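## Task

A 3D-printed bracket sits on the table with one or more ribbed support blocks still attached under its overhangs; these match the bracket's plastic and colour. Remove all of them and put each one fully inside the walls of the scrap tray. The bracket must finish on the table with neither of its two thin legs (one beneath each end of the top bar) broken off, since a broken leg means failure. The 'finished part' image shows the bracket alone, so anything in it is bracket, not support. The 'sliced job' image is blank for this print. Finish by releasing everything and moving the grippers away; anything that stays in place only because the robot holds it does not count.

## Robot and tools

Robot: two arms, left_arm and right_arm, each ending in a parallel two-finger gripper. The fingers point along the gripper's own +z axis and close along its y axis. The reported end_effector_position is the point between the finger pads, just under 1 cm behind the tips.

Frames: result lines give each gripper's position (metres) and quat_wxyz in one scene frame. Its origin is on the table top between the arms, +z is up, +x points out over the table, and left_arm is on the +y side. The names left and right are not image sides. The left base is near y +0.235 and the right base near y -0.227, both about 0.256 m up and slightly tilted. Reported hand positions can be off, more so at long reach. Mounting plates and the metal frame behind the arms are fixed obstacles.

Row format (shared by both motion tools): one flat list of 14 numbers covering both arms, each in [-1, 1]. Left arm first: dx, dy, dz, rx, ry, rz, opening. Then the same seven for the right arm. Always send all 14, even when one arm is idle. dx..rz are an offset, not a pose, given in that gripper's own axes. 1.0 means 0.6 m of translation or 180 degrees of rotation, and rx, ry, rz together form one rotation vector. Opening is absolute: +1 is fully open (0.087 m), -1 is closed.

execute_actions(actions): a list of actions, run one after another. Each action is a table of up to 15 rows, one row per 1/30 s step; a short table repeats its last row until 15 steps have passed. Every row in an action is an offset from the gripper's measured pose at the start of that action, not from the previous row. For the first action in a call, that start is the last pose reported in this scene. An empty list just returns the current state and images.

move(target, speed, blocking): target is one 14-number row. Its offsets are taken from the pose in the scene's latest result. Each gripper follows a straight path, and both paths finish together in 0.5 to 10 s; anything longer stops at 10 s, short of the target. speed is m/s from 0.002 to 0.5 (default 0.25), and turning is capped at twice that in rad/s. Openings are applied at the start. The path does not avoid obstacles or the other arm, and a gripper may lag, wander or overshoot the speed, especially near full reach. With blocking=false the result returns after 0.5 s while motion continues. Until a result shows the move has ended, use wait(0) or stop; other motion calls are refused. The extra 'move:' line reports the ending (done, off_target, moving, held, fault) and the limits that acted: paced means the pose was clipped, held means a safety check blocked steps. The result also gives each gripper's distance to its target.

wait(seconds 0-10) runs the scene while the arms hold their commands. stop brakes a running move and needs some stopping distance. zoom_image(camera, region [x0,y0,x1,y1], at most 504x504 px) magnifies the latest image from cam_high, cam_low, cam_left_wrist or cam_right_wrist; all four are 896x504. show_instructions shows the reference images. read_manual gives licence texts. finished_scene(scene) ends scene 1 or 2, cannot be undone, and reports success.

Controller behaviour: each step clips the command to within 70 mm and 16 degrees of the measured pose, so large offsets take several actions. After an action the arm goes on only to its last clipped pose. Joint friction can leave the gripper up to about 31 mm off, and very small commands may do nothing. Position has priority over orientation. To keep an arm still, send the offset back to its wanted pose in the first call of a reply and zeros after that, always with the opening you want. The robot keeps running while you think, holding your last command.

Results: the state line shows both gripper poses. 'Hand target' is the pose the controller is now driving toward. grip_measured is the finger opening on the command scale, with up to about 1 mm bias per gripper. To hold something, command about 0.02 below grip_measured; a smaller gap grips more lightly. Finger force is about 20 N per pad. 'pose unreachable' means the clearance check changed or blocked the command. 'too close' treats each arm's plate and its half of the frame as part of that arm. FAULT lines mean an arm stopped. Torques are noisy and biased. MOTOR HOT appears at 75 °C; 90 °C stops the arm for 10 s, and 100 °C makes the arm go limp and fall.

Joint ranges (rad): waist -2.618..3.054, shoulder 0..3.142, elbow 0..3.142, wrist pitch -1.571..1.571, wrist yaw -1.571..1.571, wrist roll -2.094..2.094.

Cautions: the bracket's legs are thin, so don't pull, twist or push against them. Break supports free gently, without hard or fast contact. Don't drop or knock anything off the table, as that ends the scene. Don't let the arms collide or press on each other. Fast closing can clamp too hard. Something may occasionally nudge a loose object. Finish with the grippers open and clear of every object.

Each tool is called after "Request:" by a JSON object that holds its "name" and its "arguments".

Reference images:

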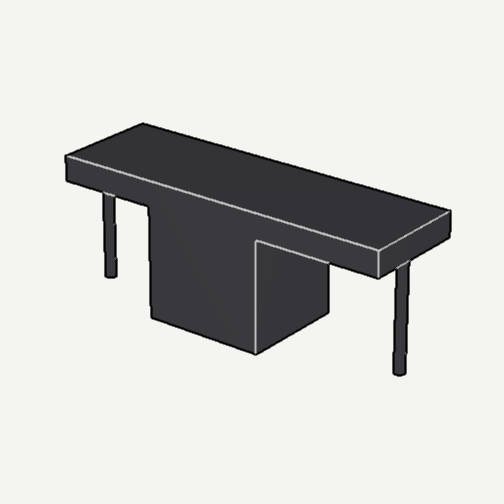

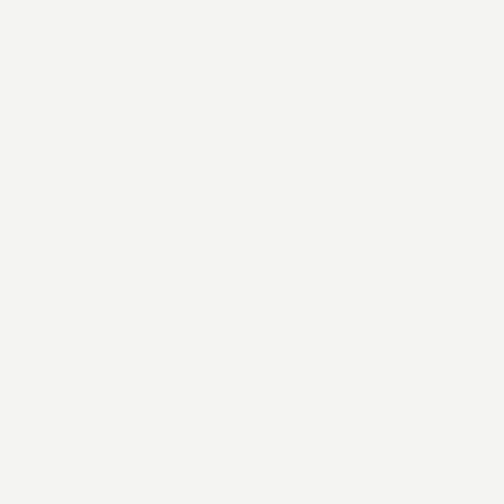

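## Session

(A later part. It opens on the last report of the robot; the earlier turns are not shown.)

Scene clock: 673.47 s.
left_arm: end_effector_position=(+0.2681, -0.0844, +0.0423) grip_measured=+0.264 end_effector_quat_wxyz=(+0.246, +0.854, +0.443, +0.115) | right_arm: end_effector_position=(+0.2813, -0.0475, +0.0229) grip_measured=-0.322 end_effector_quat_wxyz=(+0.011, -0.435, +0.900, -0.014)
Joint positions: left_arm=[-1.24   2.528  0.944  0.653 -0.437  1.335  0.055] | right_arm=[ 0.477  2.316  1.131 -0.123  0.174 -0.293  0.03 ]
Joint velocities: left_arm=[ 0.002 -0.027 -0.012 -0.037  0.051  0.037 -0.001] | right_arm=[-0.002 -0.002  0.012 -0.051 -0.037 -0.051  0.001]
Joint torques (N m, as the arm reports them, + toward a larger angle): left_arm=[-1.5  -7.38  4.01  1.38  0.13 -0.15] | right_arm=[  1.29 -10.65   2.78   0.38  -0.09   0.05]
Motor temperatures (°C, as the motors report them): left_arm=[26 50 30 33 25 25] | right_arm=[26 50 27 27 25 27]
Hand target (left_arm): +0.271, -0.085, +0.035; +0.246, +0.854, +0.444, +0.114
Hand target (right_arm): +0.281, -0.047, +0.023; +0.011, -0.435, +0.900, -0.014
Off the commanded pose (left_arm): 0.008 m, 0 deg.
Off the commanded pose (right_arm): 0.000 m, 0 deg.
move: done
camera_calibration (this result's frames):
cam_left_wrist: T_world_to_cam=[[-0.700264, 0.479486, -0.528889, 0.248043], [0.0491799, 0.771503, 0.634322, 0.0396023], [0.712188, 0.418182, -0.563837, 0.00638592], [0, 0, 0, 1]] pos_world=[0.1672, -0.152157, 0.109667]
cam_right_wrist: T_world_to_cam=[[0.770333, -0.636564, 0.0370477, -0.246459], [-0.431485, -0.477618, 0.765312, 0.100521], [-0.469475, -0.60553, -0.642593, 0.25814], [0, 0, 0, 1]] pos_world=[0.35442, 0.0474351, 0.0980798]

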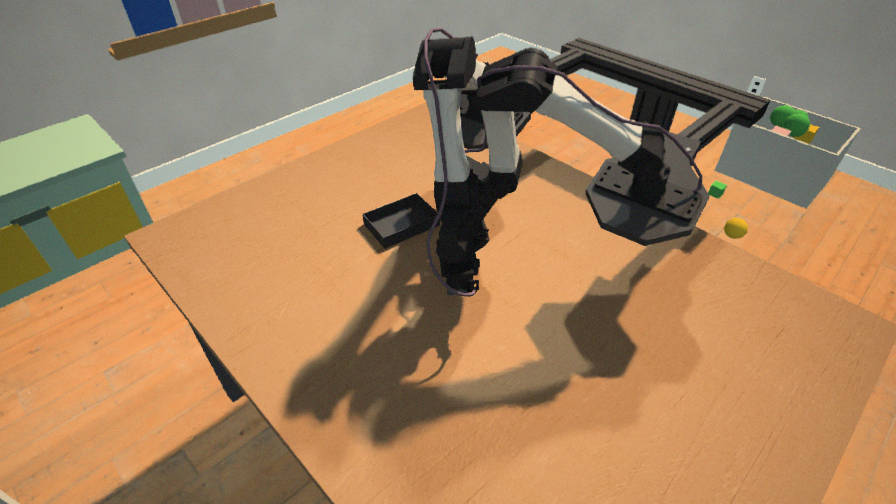

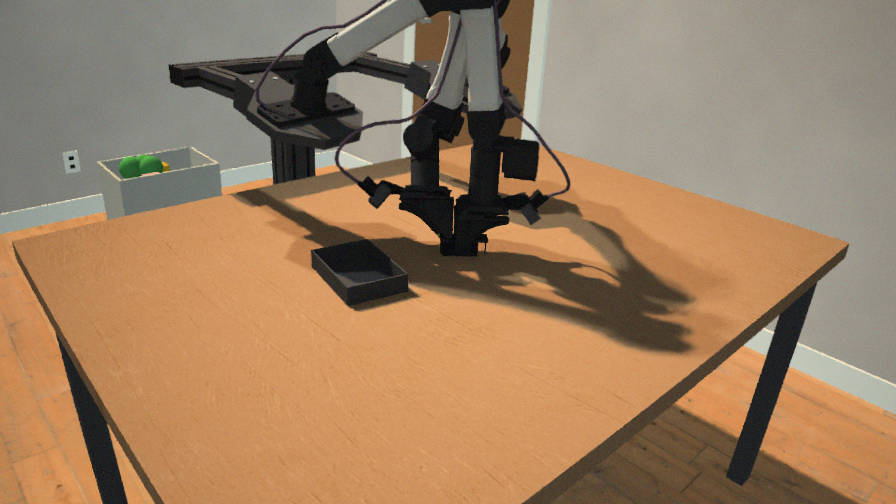

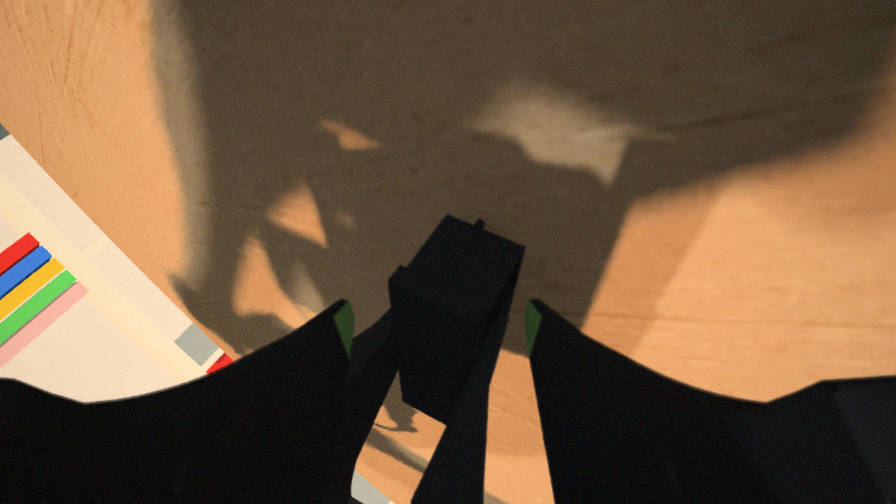

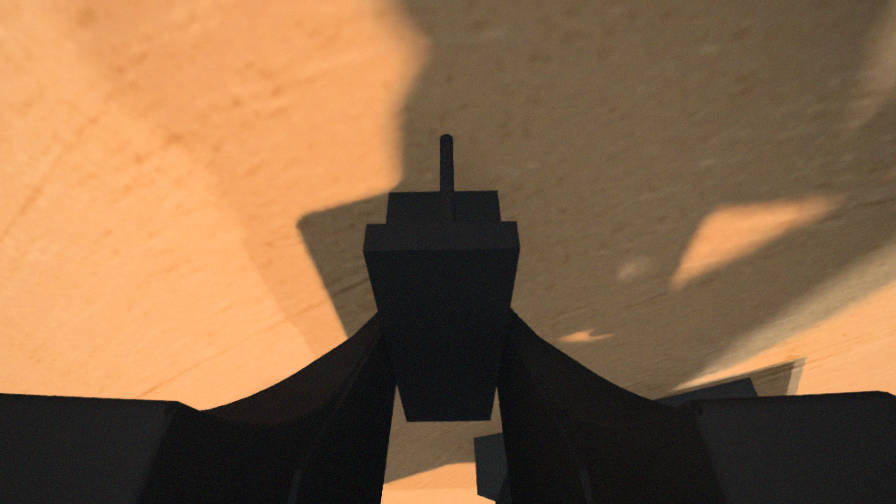

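Request:
{"name": "move", "arguments": {"target": [0.0038, -0.0056, 0.0219, 0, 0, 0, 0.264, 0, 0, 0, 0, 0, 0, -0.35], "speed": 0.015}}

Request:
{"name": "zoom_image", "arguments": {"camera": "cam_left_wrist", "region": [300, 170, 620, 420]}}

Scene clock: 683.13 s.
left_arm: end_effector_position=(+0.2663, -0.0802, +0.0349) grip_measured=+0.264 end_effector_quat_wxyz=(+0.241, +0.857, +0.440, +0.115) | right_arm: end_effector_position=(+0.2813, -0.0475, +0.0229) grip_measured=-0.322 end_effector_quat_wxyz=(+0.011, -0.435, +0.900, -0.014)
Joint positions: left_arm=[-1.233  2.551  0.945  0.667 -0.433  1.345  0.055] | right_arm=[ 0.477  2.316  1.131 -0.123  0.174 -0.293  0.03 ]
Joint velocities: left_arm=[-0.022 -0.002  0.002  0.007  0.037 -0.007 -0.001] | right_arm=[ 0.007 -0.017  0.017 -0.007 -0.037 -0.037 -0.   ]
Joint torques (N m, as the arm reports them, + toward a larger angle): left_arm=[-1.57 -7.48  4.58  1.35  0.19 -0.13] | right_arm=[  1.24 -10.65   2.73   0.36  -0.11   0.02]
Motor temperatures (°C, as the motors report them): left_arm=[26 49 30 33 25 25] | right_arm=[26 50 27 27 25 27]
Hand target (left_arm): +0.272, -0.085, +0.030; +0.246, +0.854, +0.443, +0.115
Hand target (right_arm): +0.281, -0.047, +0.023; +0.011, -0.435, +0.900, -0.014
Off the commanded pose (left_arm): 0.010 m, 1 deg.
Off the commanded pose (right_arm): 0.000 m, 0 deg.
move: done
camera_calibration (this result's frames):
cam_left_wrist: T_world_to_cam=[[-0.699557, 0.489457, -0.520626, 0.241207], [0.0559679, 0.763871, 0.642937, 0.0383861], [0.712381, 0.420633, -0.561766, 0.00175684], [0, 0, 0, 1]] pos_world=[0.165338, -0.148122, 0.101886]
cam_right_wrist: T_world_to_cam=[[0.770333, -0.636564, 0.0370477, -0.246459], [-0.431485, -0.477618, 0.765312, 0.100521], [-0.469475, -0.60553, -0.642593, 0.25814], [0, 0, 0, 1]] pos_world=[0.35442, 0.0474351, 0.0980798]

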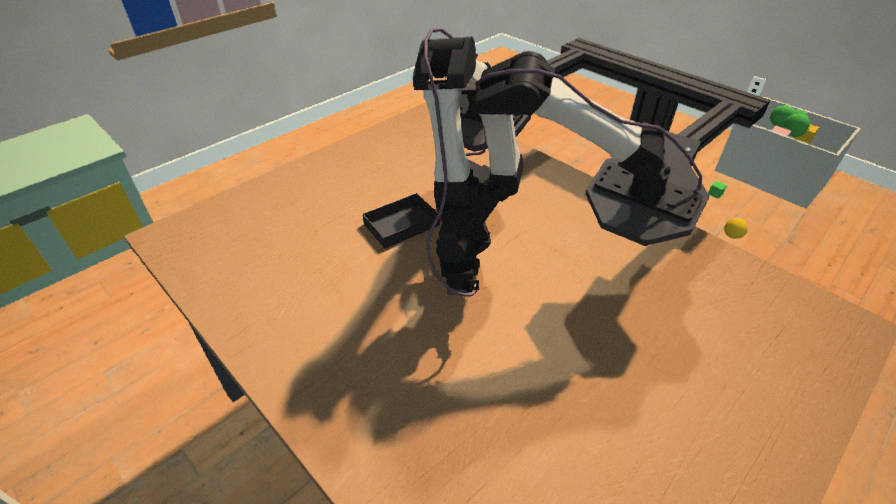

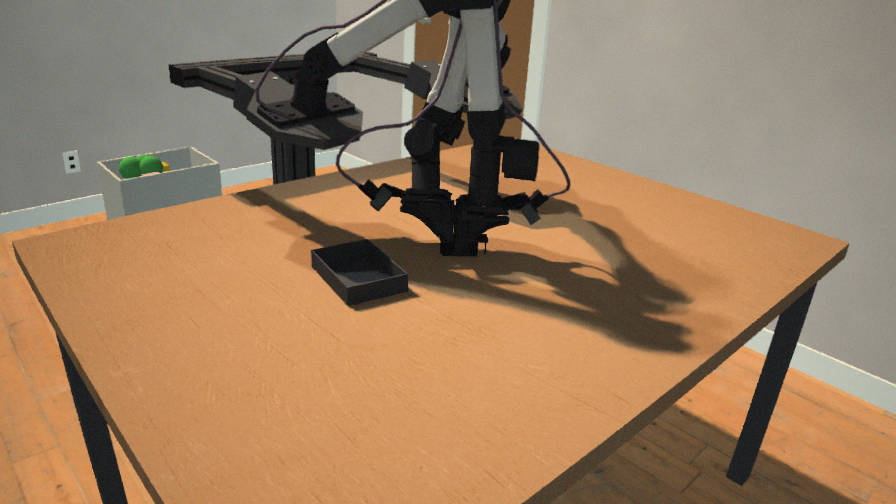

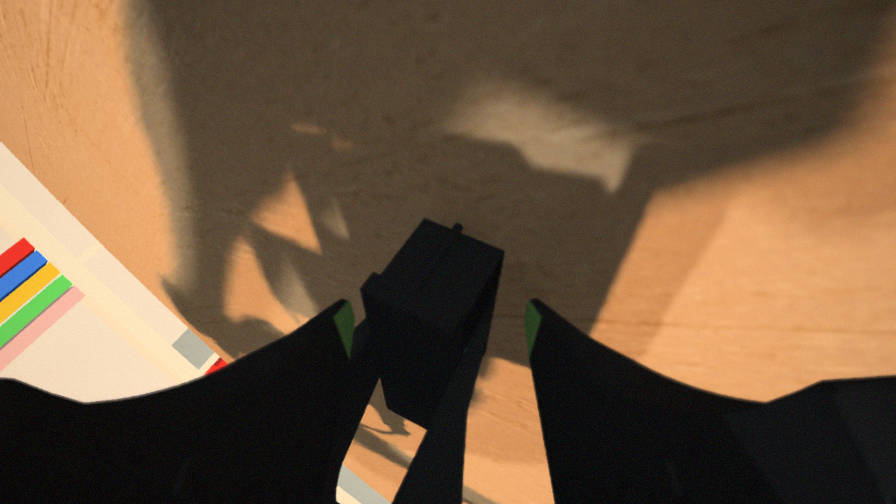

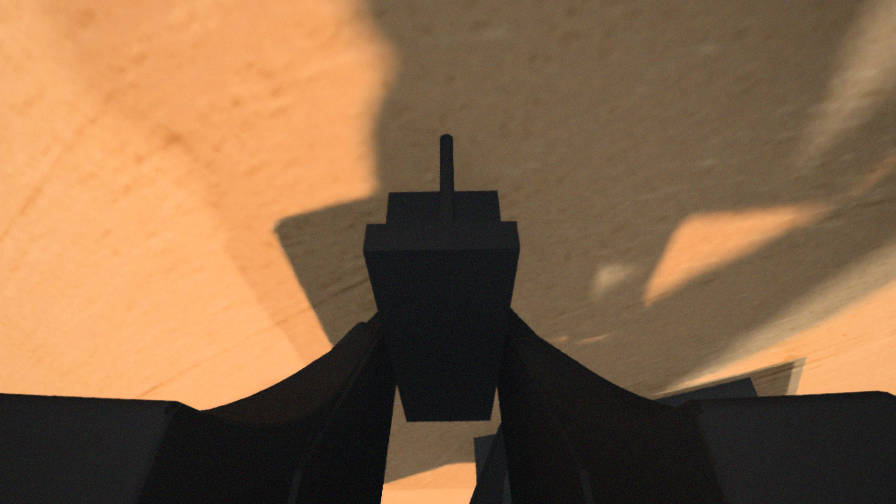

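Region (300, 170, 620, 420) of cam_left_wrist's 896x504 image, scaled by 1.575, with more detail than that image has; it fills the top 394 rows of this view, and the rest is white.

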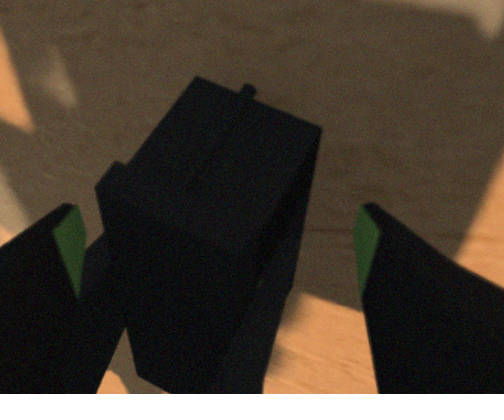

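Request:
{"name": "move", "arguments": {"target": [-0.005, 0.0197, 0.0157, -0.006, 0, 0, 0.264, 0, 0, 0, 0, 0, 0, -0.35], "speed": 0.015}}

Request:
{"name": "zoom_image", "arguments": {"camera": "cam_left_wrist", "region": [300, 170, 620, 420]}}

Scene clock: 692.83 s.
left_arm: end_effector_position=(+0.2742, -0.0912, +0.0393) grip_measured=+0.264 end_effector_quat_wxyz=(+0.254, +0.853, +0.441, +0.117) | right_arm: end_effector_position=(+0.2813, -0.0475, +0.0229) grip_measured=-0.322 end_effector_quat_wxyz=(+0.011, -0.435, +0.900, -0.014)
Joint positions: left_arm=[-1.233  2.551  0.974  0.668 -0.433  1.352  0.055] | right_arm=[ 0.477  2.316  1.131 -0.123  0.174 -0.293  0.03 ]
Joint velocities: left_arm=[ 0.017  0.012  0.012 -0.037 -0.007 -0.007  0.   ] | right_arm=[-0.012  0.012 -0.017  0.037 -0.051 -0.051 -0.001]
Joint torques (N m, as the arm reports them, + toward a larger angle): left_arm=[-2.16 -7.97  4.23  1.2   0.05 -0.12] | right_arm=[  1.21 -10.71   2.71   0.39  -0.11   0.03]
Motor temperatures (°C, as the motors report them): left_arm=[26 48 30 33 25 25] | right_arm=[26 51 27 27 25 27]
Hand target (left_arm): +0.276, -0.091, +0.033; +0.249, +0.855, +0.439, +0.119
Hand target (right_arm): +0.281, -0.047, +0.023; +0.011, -0.435, +0.900, -0.013
Off the commanded pose (left_arm): 0.007 m, 1 deg.
Off the commanded pose (right_arm): 0.000 m, 0 deg.
move: done
camera_calibration (this result's frames):
cam_left_wrist: T_world_to_cam=[[-0.691421, 0.47591, -0.54355, 0.251802], [0.0436269, 0.7785, 0.626127, 0.0489401], [0.721133, 0.409204, -0.559034, -0.000293169], [0, 0, 0, 1]] pos_world=[0.172178, -0.157815, 0.106061]
cam_right_wrist: T_world_to_cam=[[0.770333, -0.636564, 0.0370477, -0.246459], [-0.431485, -0.477618, 0.765312, 0.100521], [-0.469475, -0.60553, -0.642593, 0.25814], [0, 0, 0, 1]] pos_world=[0.35442, 0.0474351, 0.0980798]

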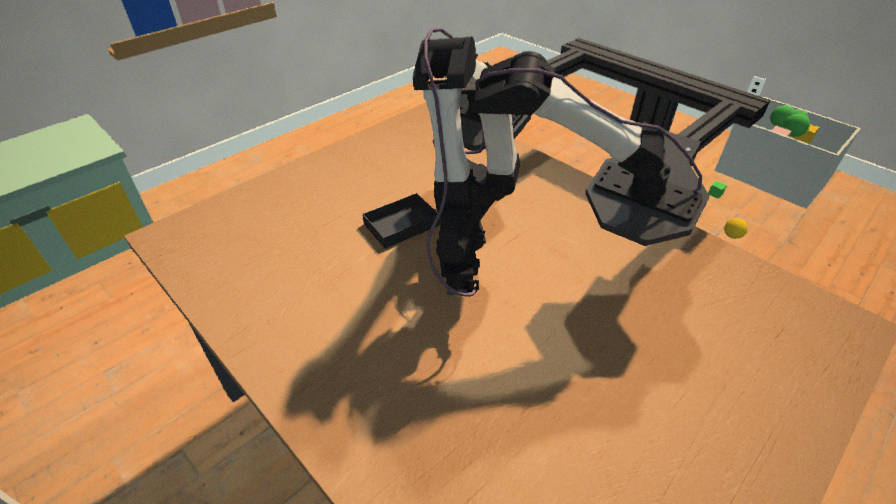

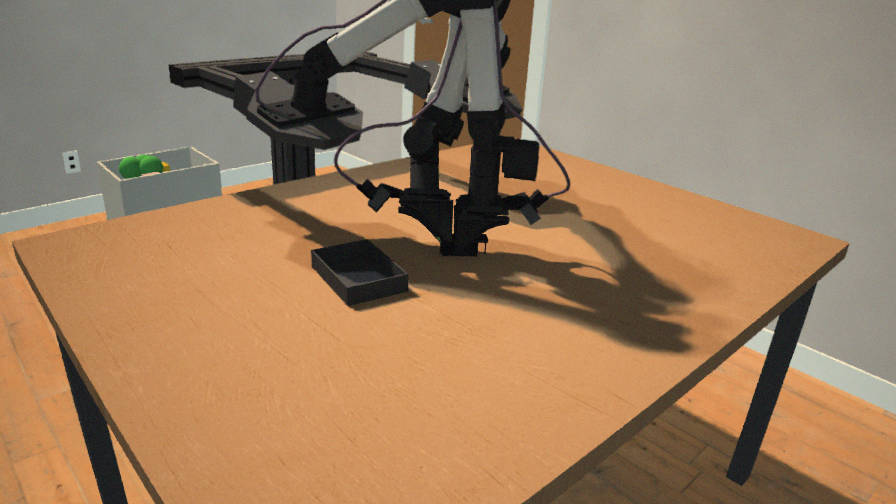

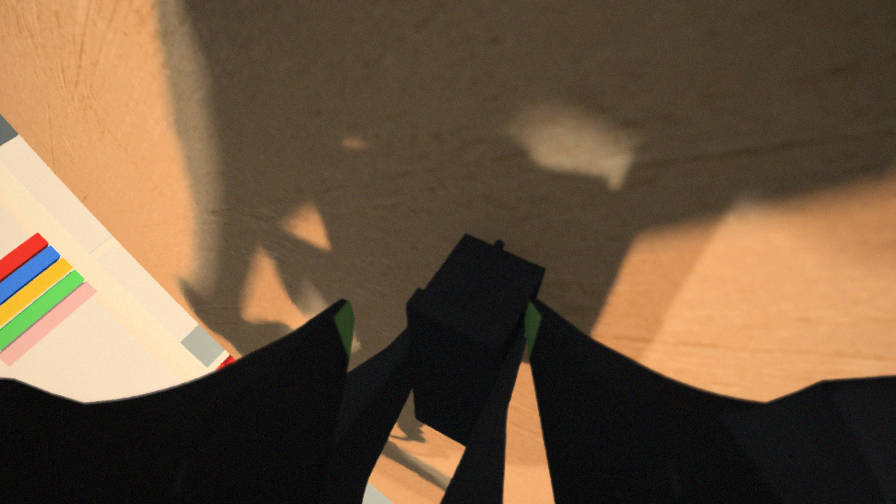

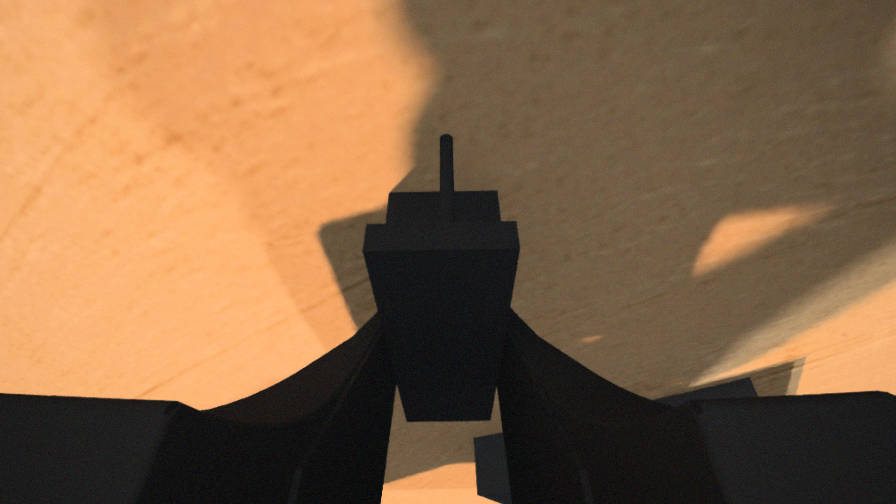

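Region (300, 170, 620, 420) of cam_left_wrist's 896x504 image, scaled by 1.575, with more detail than that image has; it fills the top 394 rows of this view, and the rest is white.

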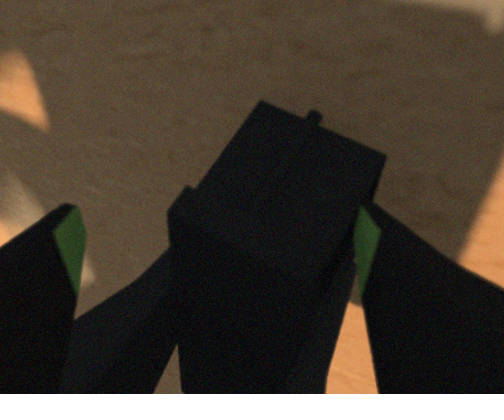

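Request:
{"name": "execute_actions", "arguments": {"actions": [[[0,-0.003,0,0,0,0,0.26,0,0,0,0,0,0,-0.35],[0,-0.006,0,0,0,0,0.255,0,0,0,0,0,0,-0.35],[0,-0.009,0,0,0,0,0.25,0,0,0,0,0,0,-0.35],[0,-0.012,0,0,0,0,0.245,0,0,0,0,0,0,-0.35],[0,-0.015,0,0,0,0,0.24,0,0,0,0,0,0,-0.35],[0,-0.015,0,0,0,0,0.235,0,0,0,0,0,0,-0.35],[0,-0.015,0,0,0,0,0.23,0,0,0,0,0,0,-0.35],[0,-0.015,0,0,0,0,0.225,0,0,0,0,0,0,-0.35],[0,-0.015,0,0,0,0,0.22,0,0,0,0,0,0,-0.35],[0,-0.015,0,0,0,0,0.215,0,0,0,0,0,0,-0.35],[0,-0.015,0,0,0,0,0.21,0,0,0,0,0,0,-0.35],[0,-0.015,0,0,0,0,0.205,0,0,0,0,0,0,-0.35],[0,-0.015,0,0,0,0,0.2,0,0,0,0,0,0,-0.35],[0,-0.015,0,0,0,0,0.195,0,0,0,0,0,0,-0.35],[0,-0.015,0,0,0,0,0.19,0,0,0,0,0,0,-0.35]],[[0,-0.015,0,0,0,0,0.184,0,0,0,0,0,0,-0.35],[0,-0.015,0,0,0,0,0.178,0,0,0,0,0,0,-0.35],[0,-0.015,0,0,0,0,0.172,0,0,0,0,0,0,-0.35],[0,-0.015,0,0,0,0,0.166,0,0,0,0,0,0,-0.35],[0,-0.015,0,0,0,0,0.16,0,0,0,0,0,0,-0.35],[0,-0.015,0,0,0,0,0.154,0,0,0,0,0,0,-0.35],[0,-0.015,0,0,0,0,0.148,0,0,0,0,0,0,-0.35],[0,-0.015,0,0,0,0,0.142,0,0,0,0,0,0,-0.35],[0,-0.015,0,0,0,0,0.136,0,0,0,0,0,0,-0.35],[0,-0.015,0,0,0,0,0.13,0,0,0,0,0,0,-0.35],[0,-0.015,0,0,0,0,0.124,0,0,0,0,0,0,-0.35],[0,-0.015,0,0,0,0,0.118,0,0,0,0,0,0,-0.35],[0,-0.015,0,0,0,0,0.112,0,0,0,0,0,0,-0.35],[0,-0.015,0,0,0,0,0.106,0,0,0,0,0,0,-0.35],[0,-0.015,0,0,0,0,0.1,0,0,0,0,0,0,-0.35]]]}}

Request:
{"name": "zoom_image", "arguments": {"camera": "cam_left_wrist", "region": [300, 170, 620, 420]}}

Scene clock: 712.20 s.
left_arm: end_effector_position=(+0.2737, -0.0910, +0.0390) grip_measured=+0.103 end_effector_quat_wxyz=(+0.255, +0.850, +0.446, +0.115) | right_arm: end_effector_position=(+0.2823, -0.0490, +0.0231) grip_measured=-0.322 end_effector_quat_wxyz=(+0.011, -0.435, +0.900, -0.019)
Joint positions: left_arm=[-1.233  2.551  0.974  0.668 -0.433  1.338  0.048] | right_arm=[ 0.477  2.316  1.131 -0.123  0.185 -0.293  0.03 ]
Joint velocities: left_arm=[-0.012  0.002 -0.002 -0.037  0.081 -0.007 -0.006] | right_arm=[-0.007  0.002  0.007 -0.066 -0.051  0.022 -0.001]
Joint torques (N m, as the arm reports them, + toward a larger angle): left_arm=[-3.46 -8.19  0.53  1.58  0.01 -0.16] | right_arm=[  1.13 -10.68   2.76   0.36  -0.17   0.07]
Motor temperatures (°C, as the motors report them): left_arm=[26 47 30 33 25 25] | right_arm=[26 51 27 27 25 27]
Hand target (left_arm): +0.268, -0.087, +0.034; +0.254, +0.852, +0.443, +0.116
Hand target (right_arm): +0.282, -0.048, +0.023; +0.011, -0.435, +0.900, -0.015
Off the commanded pose (left_arm): 0.009 m, 0 deg.
Off the commanded pose (right_arm): 0.001 m, 0 deg.
camera_calibration (this result's frames):
cam_left_wrist: T_world_to_cam=[[-0.699374, 0.464721, -0.543056, 0.252355], [0.0377326, 0.782724, 0.621224, 0.0511803], [0.713759, 0.413977, -0.564952, 0.0024345], [0, 0, 0, 1]] pos_world=[0.172822, -0.158343, 0.106624]
cam_right_wrist: T_world_to_cam=[[0.770206, -0.636037, 0.0473252, -0.248455], [-0.436052, -0.470978, 0.766837, 0.101677], [-0.465447, -0.611259, -0.640095, 0.256359], [0, 0, 0, 1]] pos_world=[0.35502, 0.0465625, 0.0978823]

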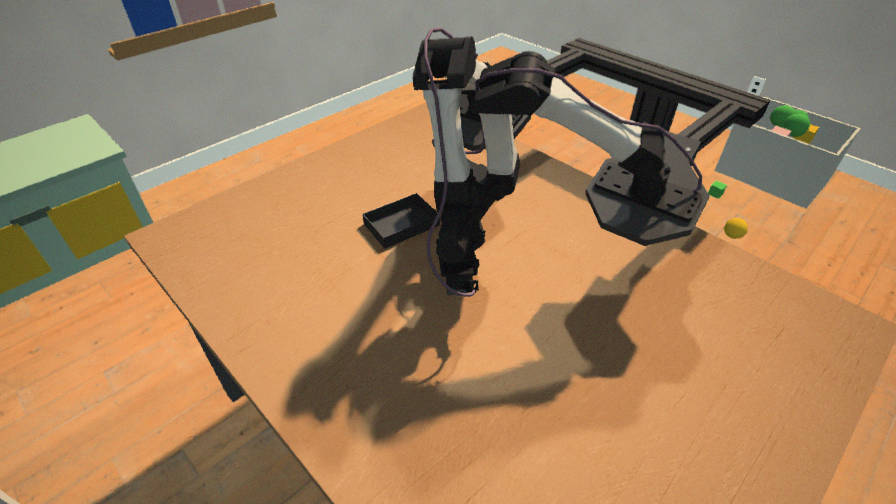

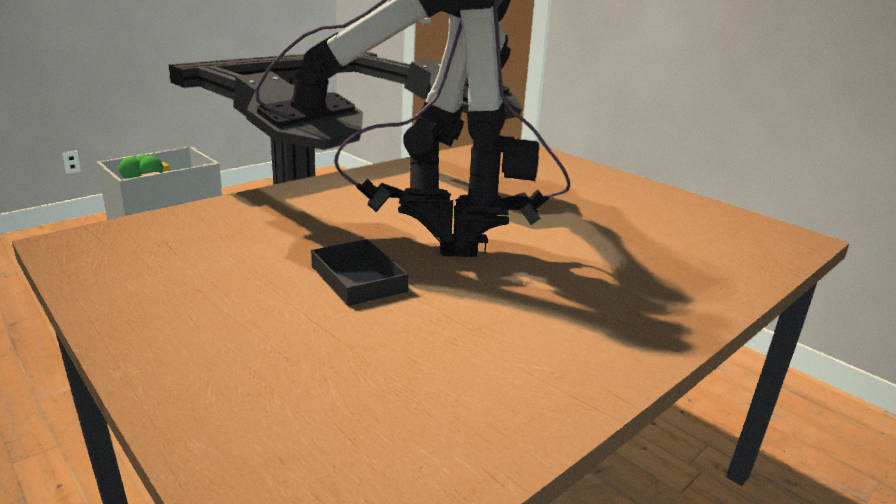

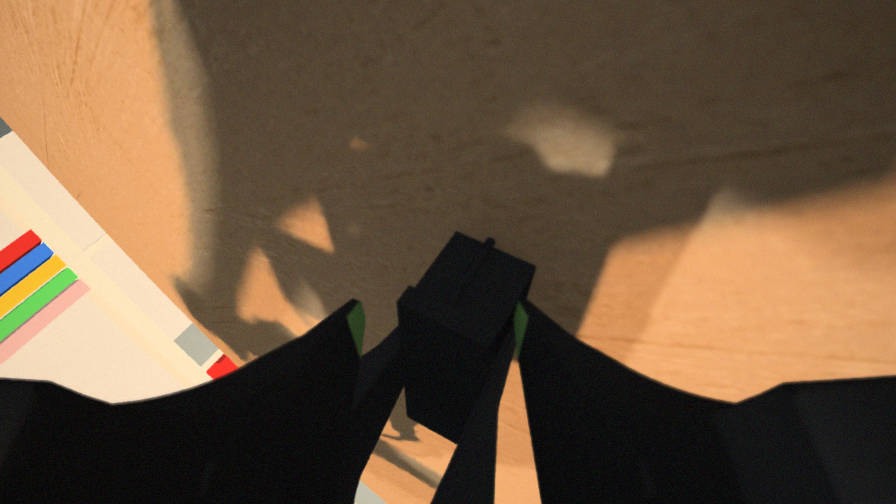

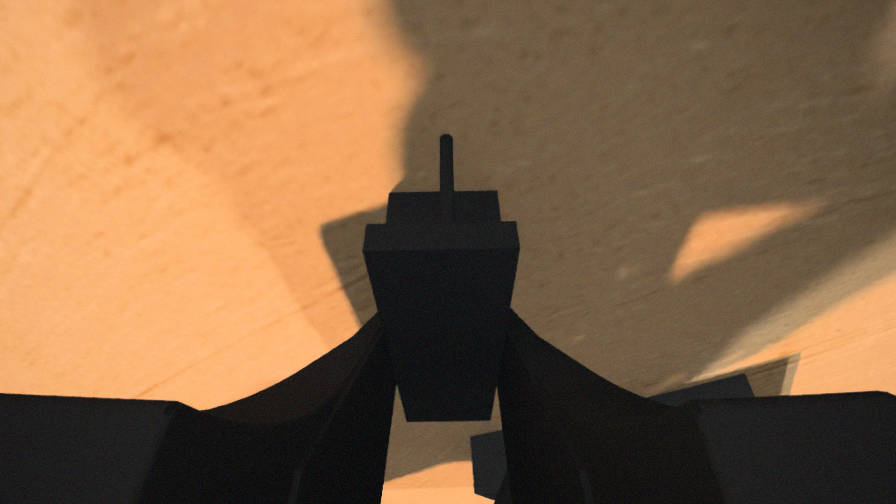

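Region (300, 170, 620, 420) of cam_left_wrist's 896x504 image, scaled by 1.575, with more detail than that image has; it fills the top 394 rows of this view, and the rest is white.

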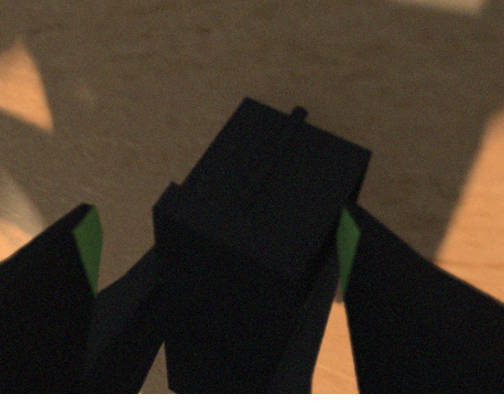

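Request:
{"name": "move", "arguments": {"target": [0, -0.0233, 0, 0, 0, 0, 0.10, -0.0038, 0.0118, 0, -0.0136, -0.0044, 0, -0.35], "speed": 0.012}}

Request:
{"name": "zoom_image", "arguments": {"camera": "cam_left_wrist", "region": [300, 170, 620, 420]}}

Scene clock: 721.23 s.
left_arm: end_effector_position=(+0.2725, -0.0892, +0.0387) grip_measured=+0.100 end_effector_quat_wxyz=(+0.257, +0.848, +0.450, +0.114) | right_arm: end_effector_position=(+0.2813, -0.0474, +0.0228) grip_measured=-0.322 end_effector_quat_wxyz=(+0.010, -0.436, +0.900, -0.013)
Joint positions: left_arm=[-1.233  2.551  0.964  0.681 -0.433  1.33   0.048] | right_arm=[ 0.477  2.316  1.131 -0.123  0.173 -0.296  0.03 ]
Joint velocities: left_arm=[-0.012 -0.012 -0.002  0.022 -0.037  0.081 -0.001] | right_arm=[-0.027  0.002 -0.002  0.022 -0.007 -0.051 -0.   ]
Joint torques (N m, as the arm reports them, + toward a larger angle): left_arm=[-3.72 -7.47  0.54  1.62 -0.02 -0.21] | right_arm=[  1.12 -10.76   2.7    0.36  -0.46   0.04]
Motor temperatures (°C, as the motors report them): left_arm=[26 46 30 34 25 25] | right_arm=[26 51 27 27 25 27]
Hand target (left_arm): +0.264, -0.084, +0.032; +0.255, +0.850, +0.447, +0.115
Hand target (right_arm): +0.278, -0.043, +0.023; +0.008, -0.435, +0.900, +0.003
Off the commanded pose (left_arm): 0.012 m, 1 deg.
Off the commanded pose (right_arm): 0.006 m, 2 deg.
move: off_target (left_arm)
camera_calibration (this result's frames):
cam_left_wrist: T_world_to_cam=[[-0.703554, 0.456425, -0.544691, 0.250947], [0.0327157, 0.786468, 0.616764, 0.0518061], [0.709888, 0.416107, -0.568255, 0.00378809], [0, 0, 0, 1]] pos_world=[0.172171, -0.156858, 0.106889]
cam_right_wrist: T_world_to_cam=[[0.772055, -0.634517, 0.036335, -0.246812], [-0.429839, -0.479189, 0.765255, 0.100016], [-0.468156, -0.606437, -0.6427, 0.257752], [0, 0, 0, 1]] pos_world=[0.354212, 0.0476308, 0.0980873]

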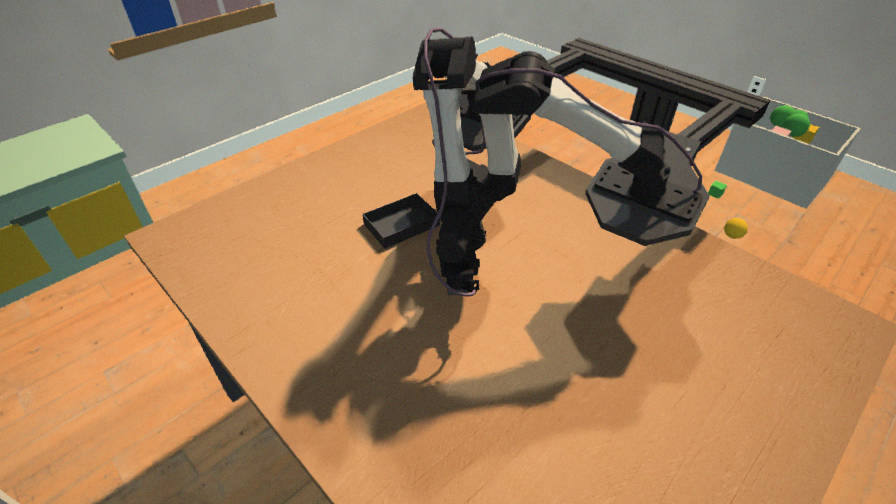

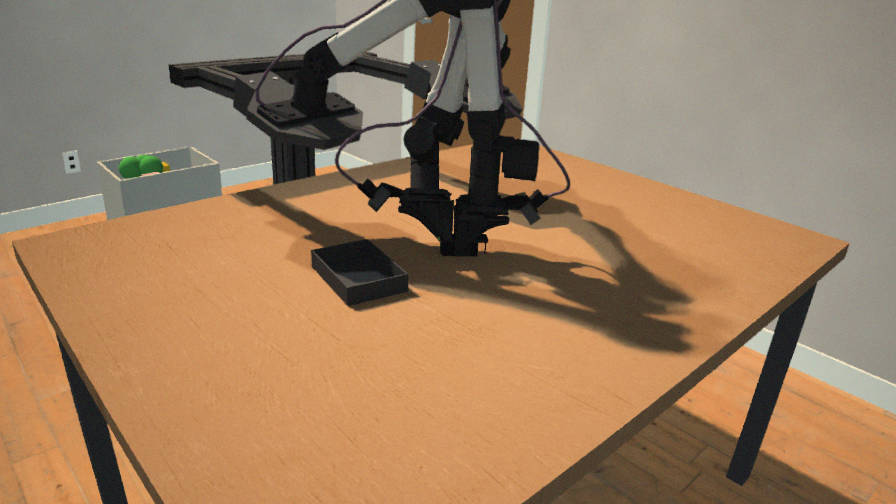

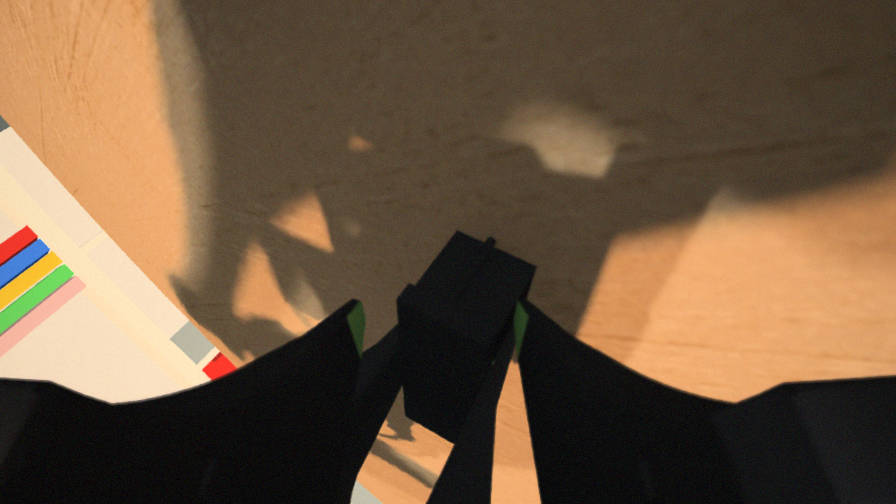

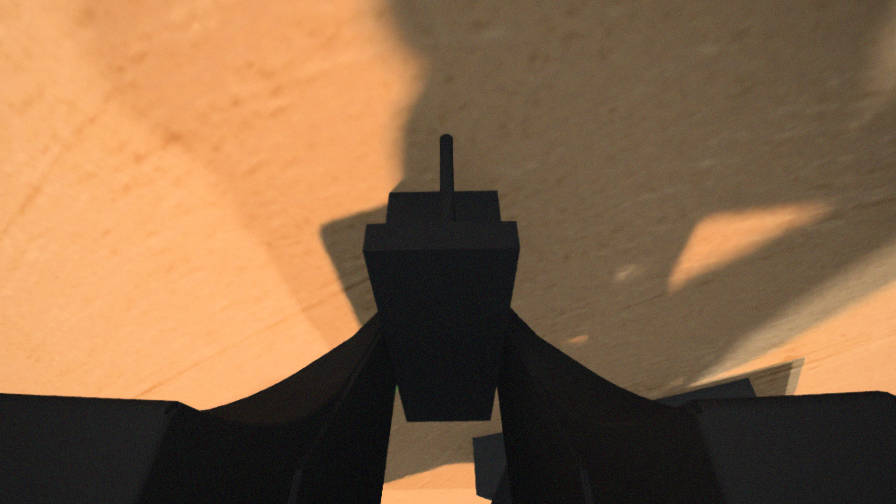

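Region (300, 170, 620, 420) of cam_left_wrist's 896x504 image, scaled by 1.575, with more detail than that image has; it fills the top 394 rows of this view, and the rest is white.

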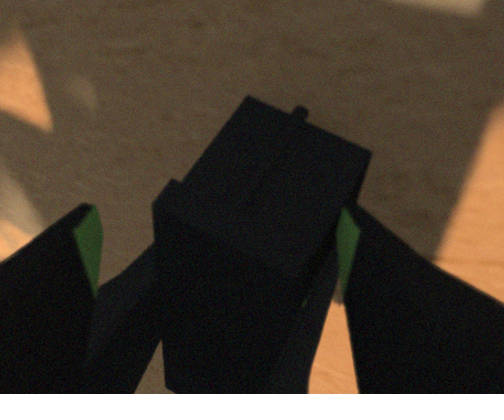

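Request:
{"name": "move", "arguments": {"target": [0, -0.032, 0, 0, 0, 0.004, 0.06, -0.0025, 0.008, 0, -0.009, -0.003, 0, -0.35], "speed": 0.012}}

Request:
{"name": "zoom_image", "arguments": {"camera": "cam_left_wrist", "region": [300, 170, 620, 420]}}

Scene clock: 740.67 s.
left_arm: end_effector_position=(+0.2712, -0.0880, +0.0370) grip_measured=+0.060 end_effector_quat_wxyz=(+0.267, +0.843, +0.453, +0.115) | right_arm: end_effector_position=(+0.2813, -0.0474, +0.0228) grip_measured=-0.322 end_effector_quat_wxyz=(+0.010, -0.436, +0.900, -0.013)
Joint positions: left_arm=[-1.233  2.566  0.948  0.735 -0.432  1.328  0.046] | right_arm=[ 0.477  2.316  1.131 -0.123  0.173 -0.296  0.03 ]
Joint velocities: left_arm=[-0.017 -0.007 -0.007  0.022 -0.007  0.022 -0.   ] | right_arm=[ 0.007  0.012 -0.007 -0.037  0.066  0.007 -0.001]
Joint torques (N m, as the arm reports them, + toward a larger angle): left_arm=[-4.03 -7.49  0.05  1.48 -0.02 -0.16] | right_arm=[  1.21 -10.77   2.62   0.38  -0.45   0.03]
Motor temperatures (°C, as the motors report them): left_arm=[26 45 29 35 25 25] | right_arm=[26 52 27 27 25 27]
Hand target (left_arm): +0.259, -0.080, +0.029; +0.256, +0.851, +0.445, +0.116
Hand target (right_arm): +0.278, -0.043, +0.023; +0.008, -0.436, +0.900, +0.001
Off the commanded pose (left_arm): 0.017 m, 2 deg.
Off the commanded pose (right_arm): 0.005 m, 2 deg.
move: off_target (left_arm)
camera_calibration (this result's frames):
cam_left_wrist: T_world_to_cam=[[-0.701236, 0.439773, -0.561131, 0.247102], [0.0203172, 0.799086, 0.600874, 0.0570842], [0.71264, 0.409954, -0.569283, 0.00201628], [0, 0, 0, 1]] pos_world=[0.17068, -0.15511, 0.105504]
cam_right_wrist: T_world_to_cam=[[0.772309, -0.634228, 0.0359713, -0.246813], [-0.429482, -0.479587, 0.765207, 0.0999135], [-0.468064, -0.606425, -0.642779, 0.25774], [0, 0, 0, 1]] pos_world=[0.354166, 0.0476814, 0.0980937]

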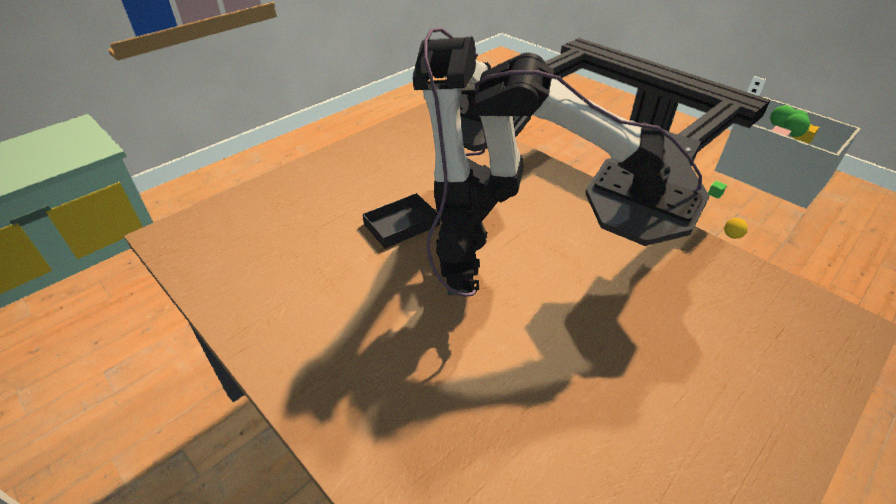

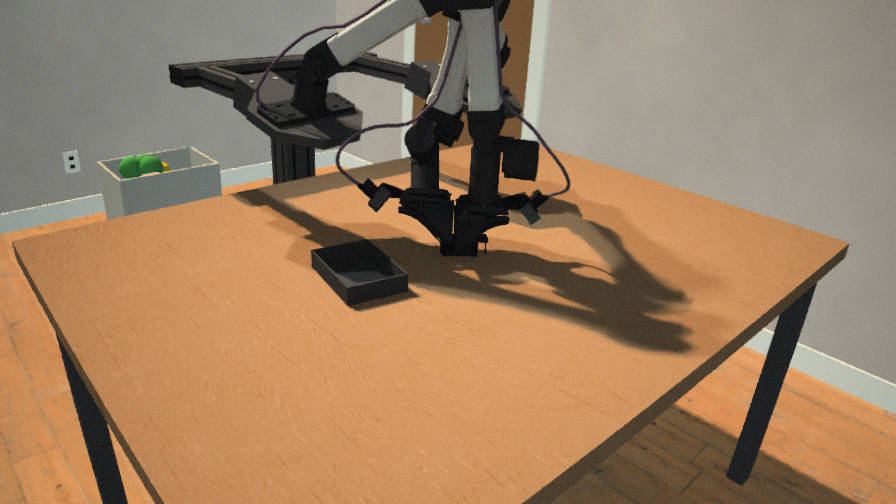

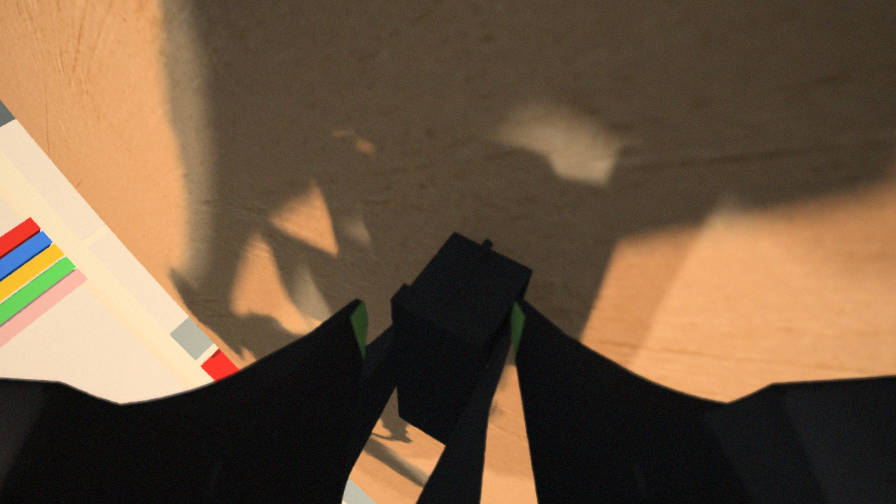

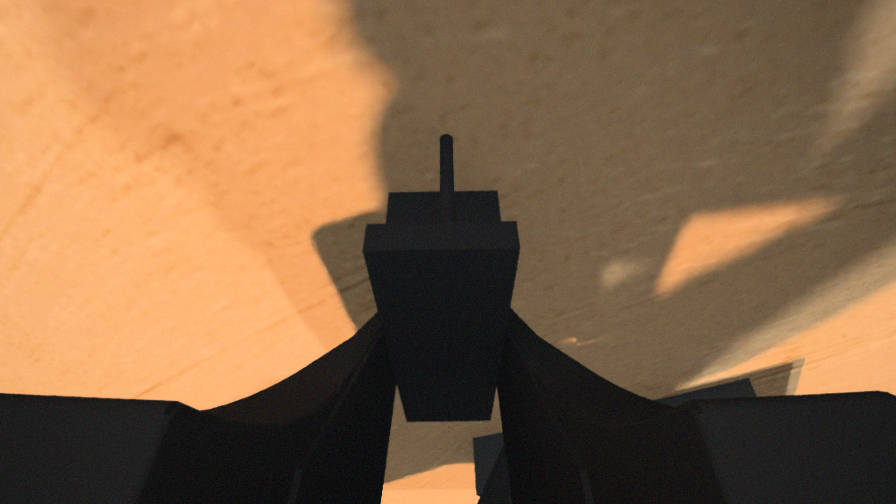

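Region (300, 170, 620, 420) of cam_left_wrist's 896x504 image, scaled by 1.575, with more detail than that image has; it fills the top 394 rows of this view, and the rest is white.

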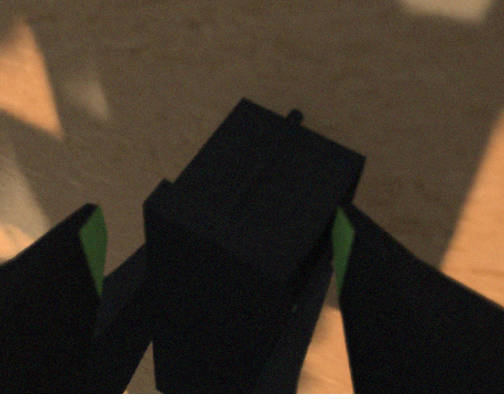

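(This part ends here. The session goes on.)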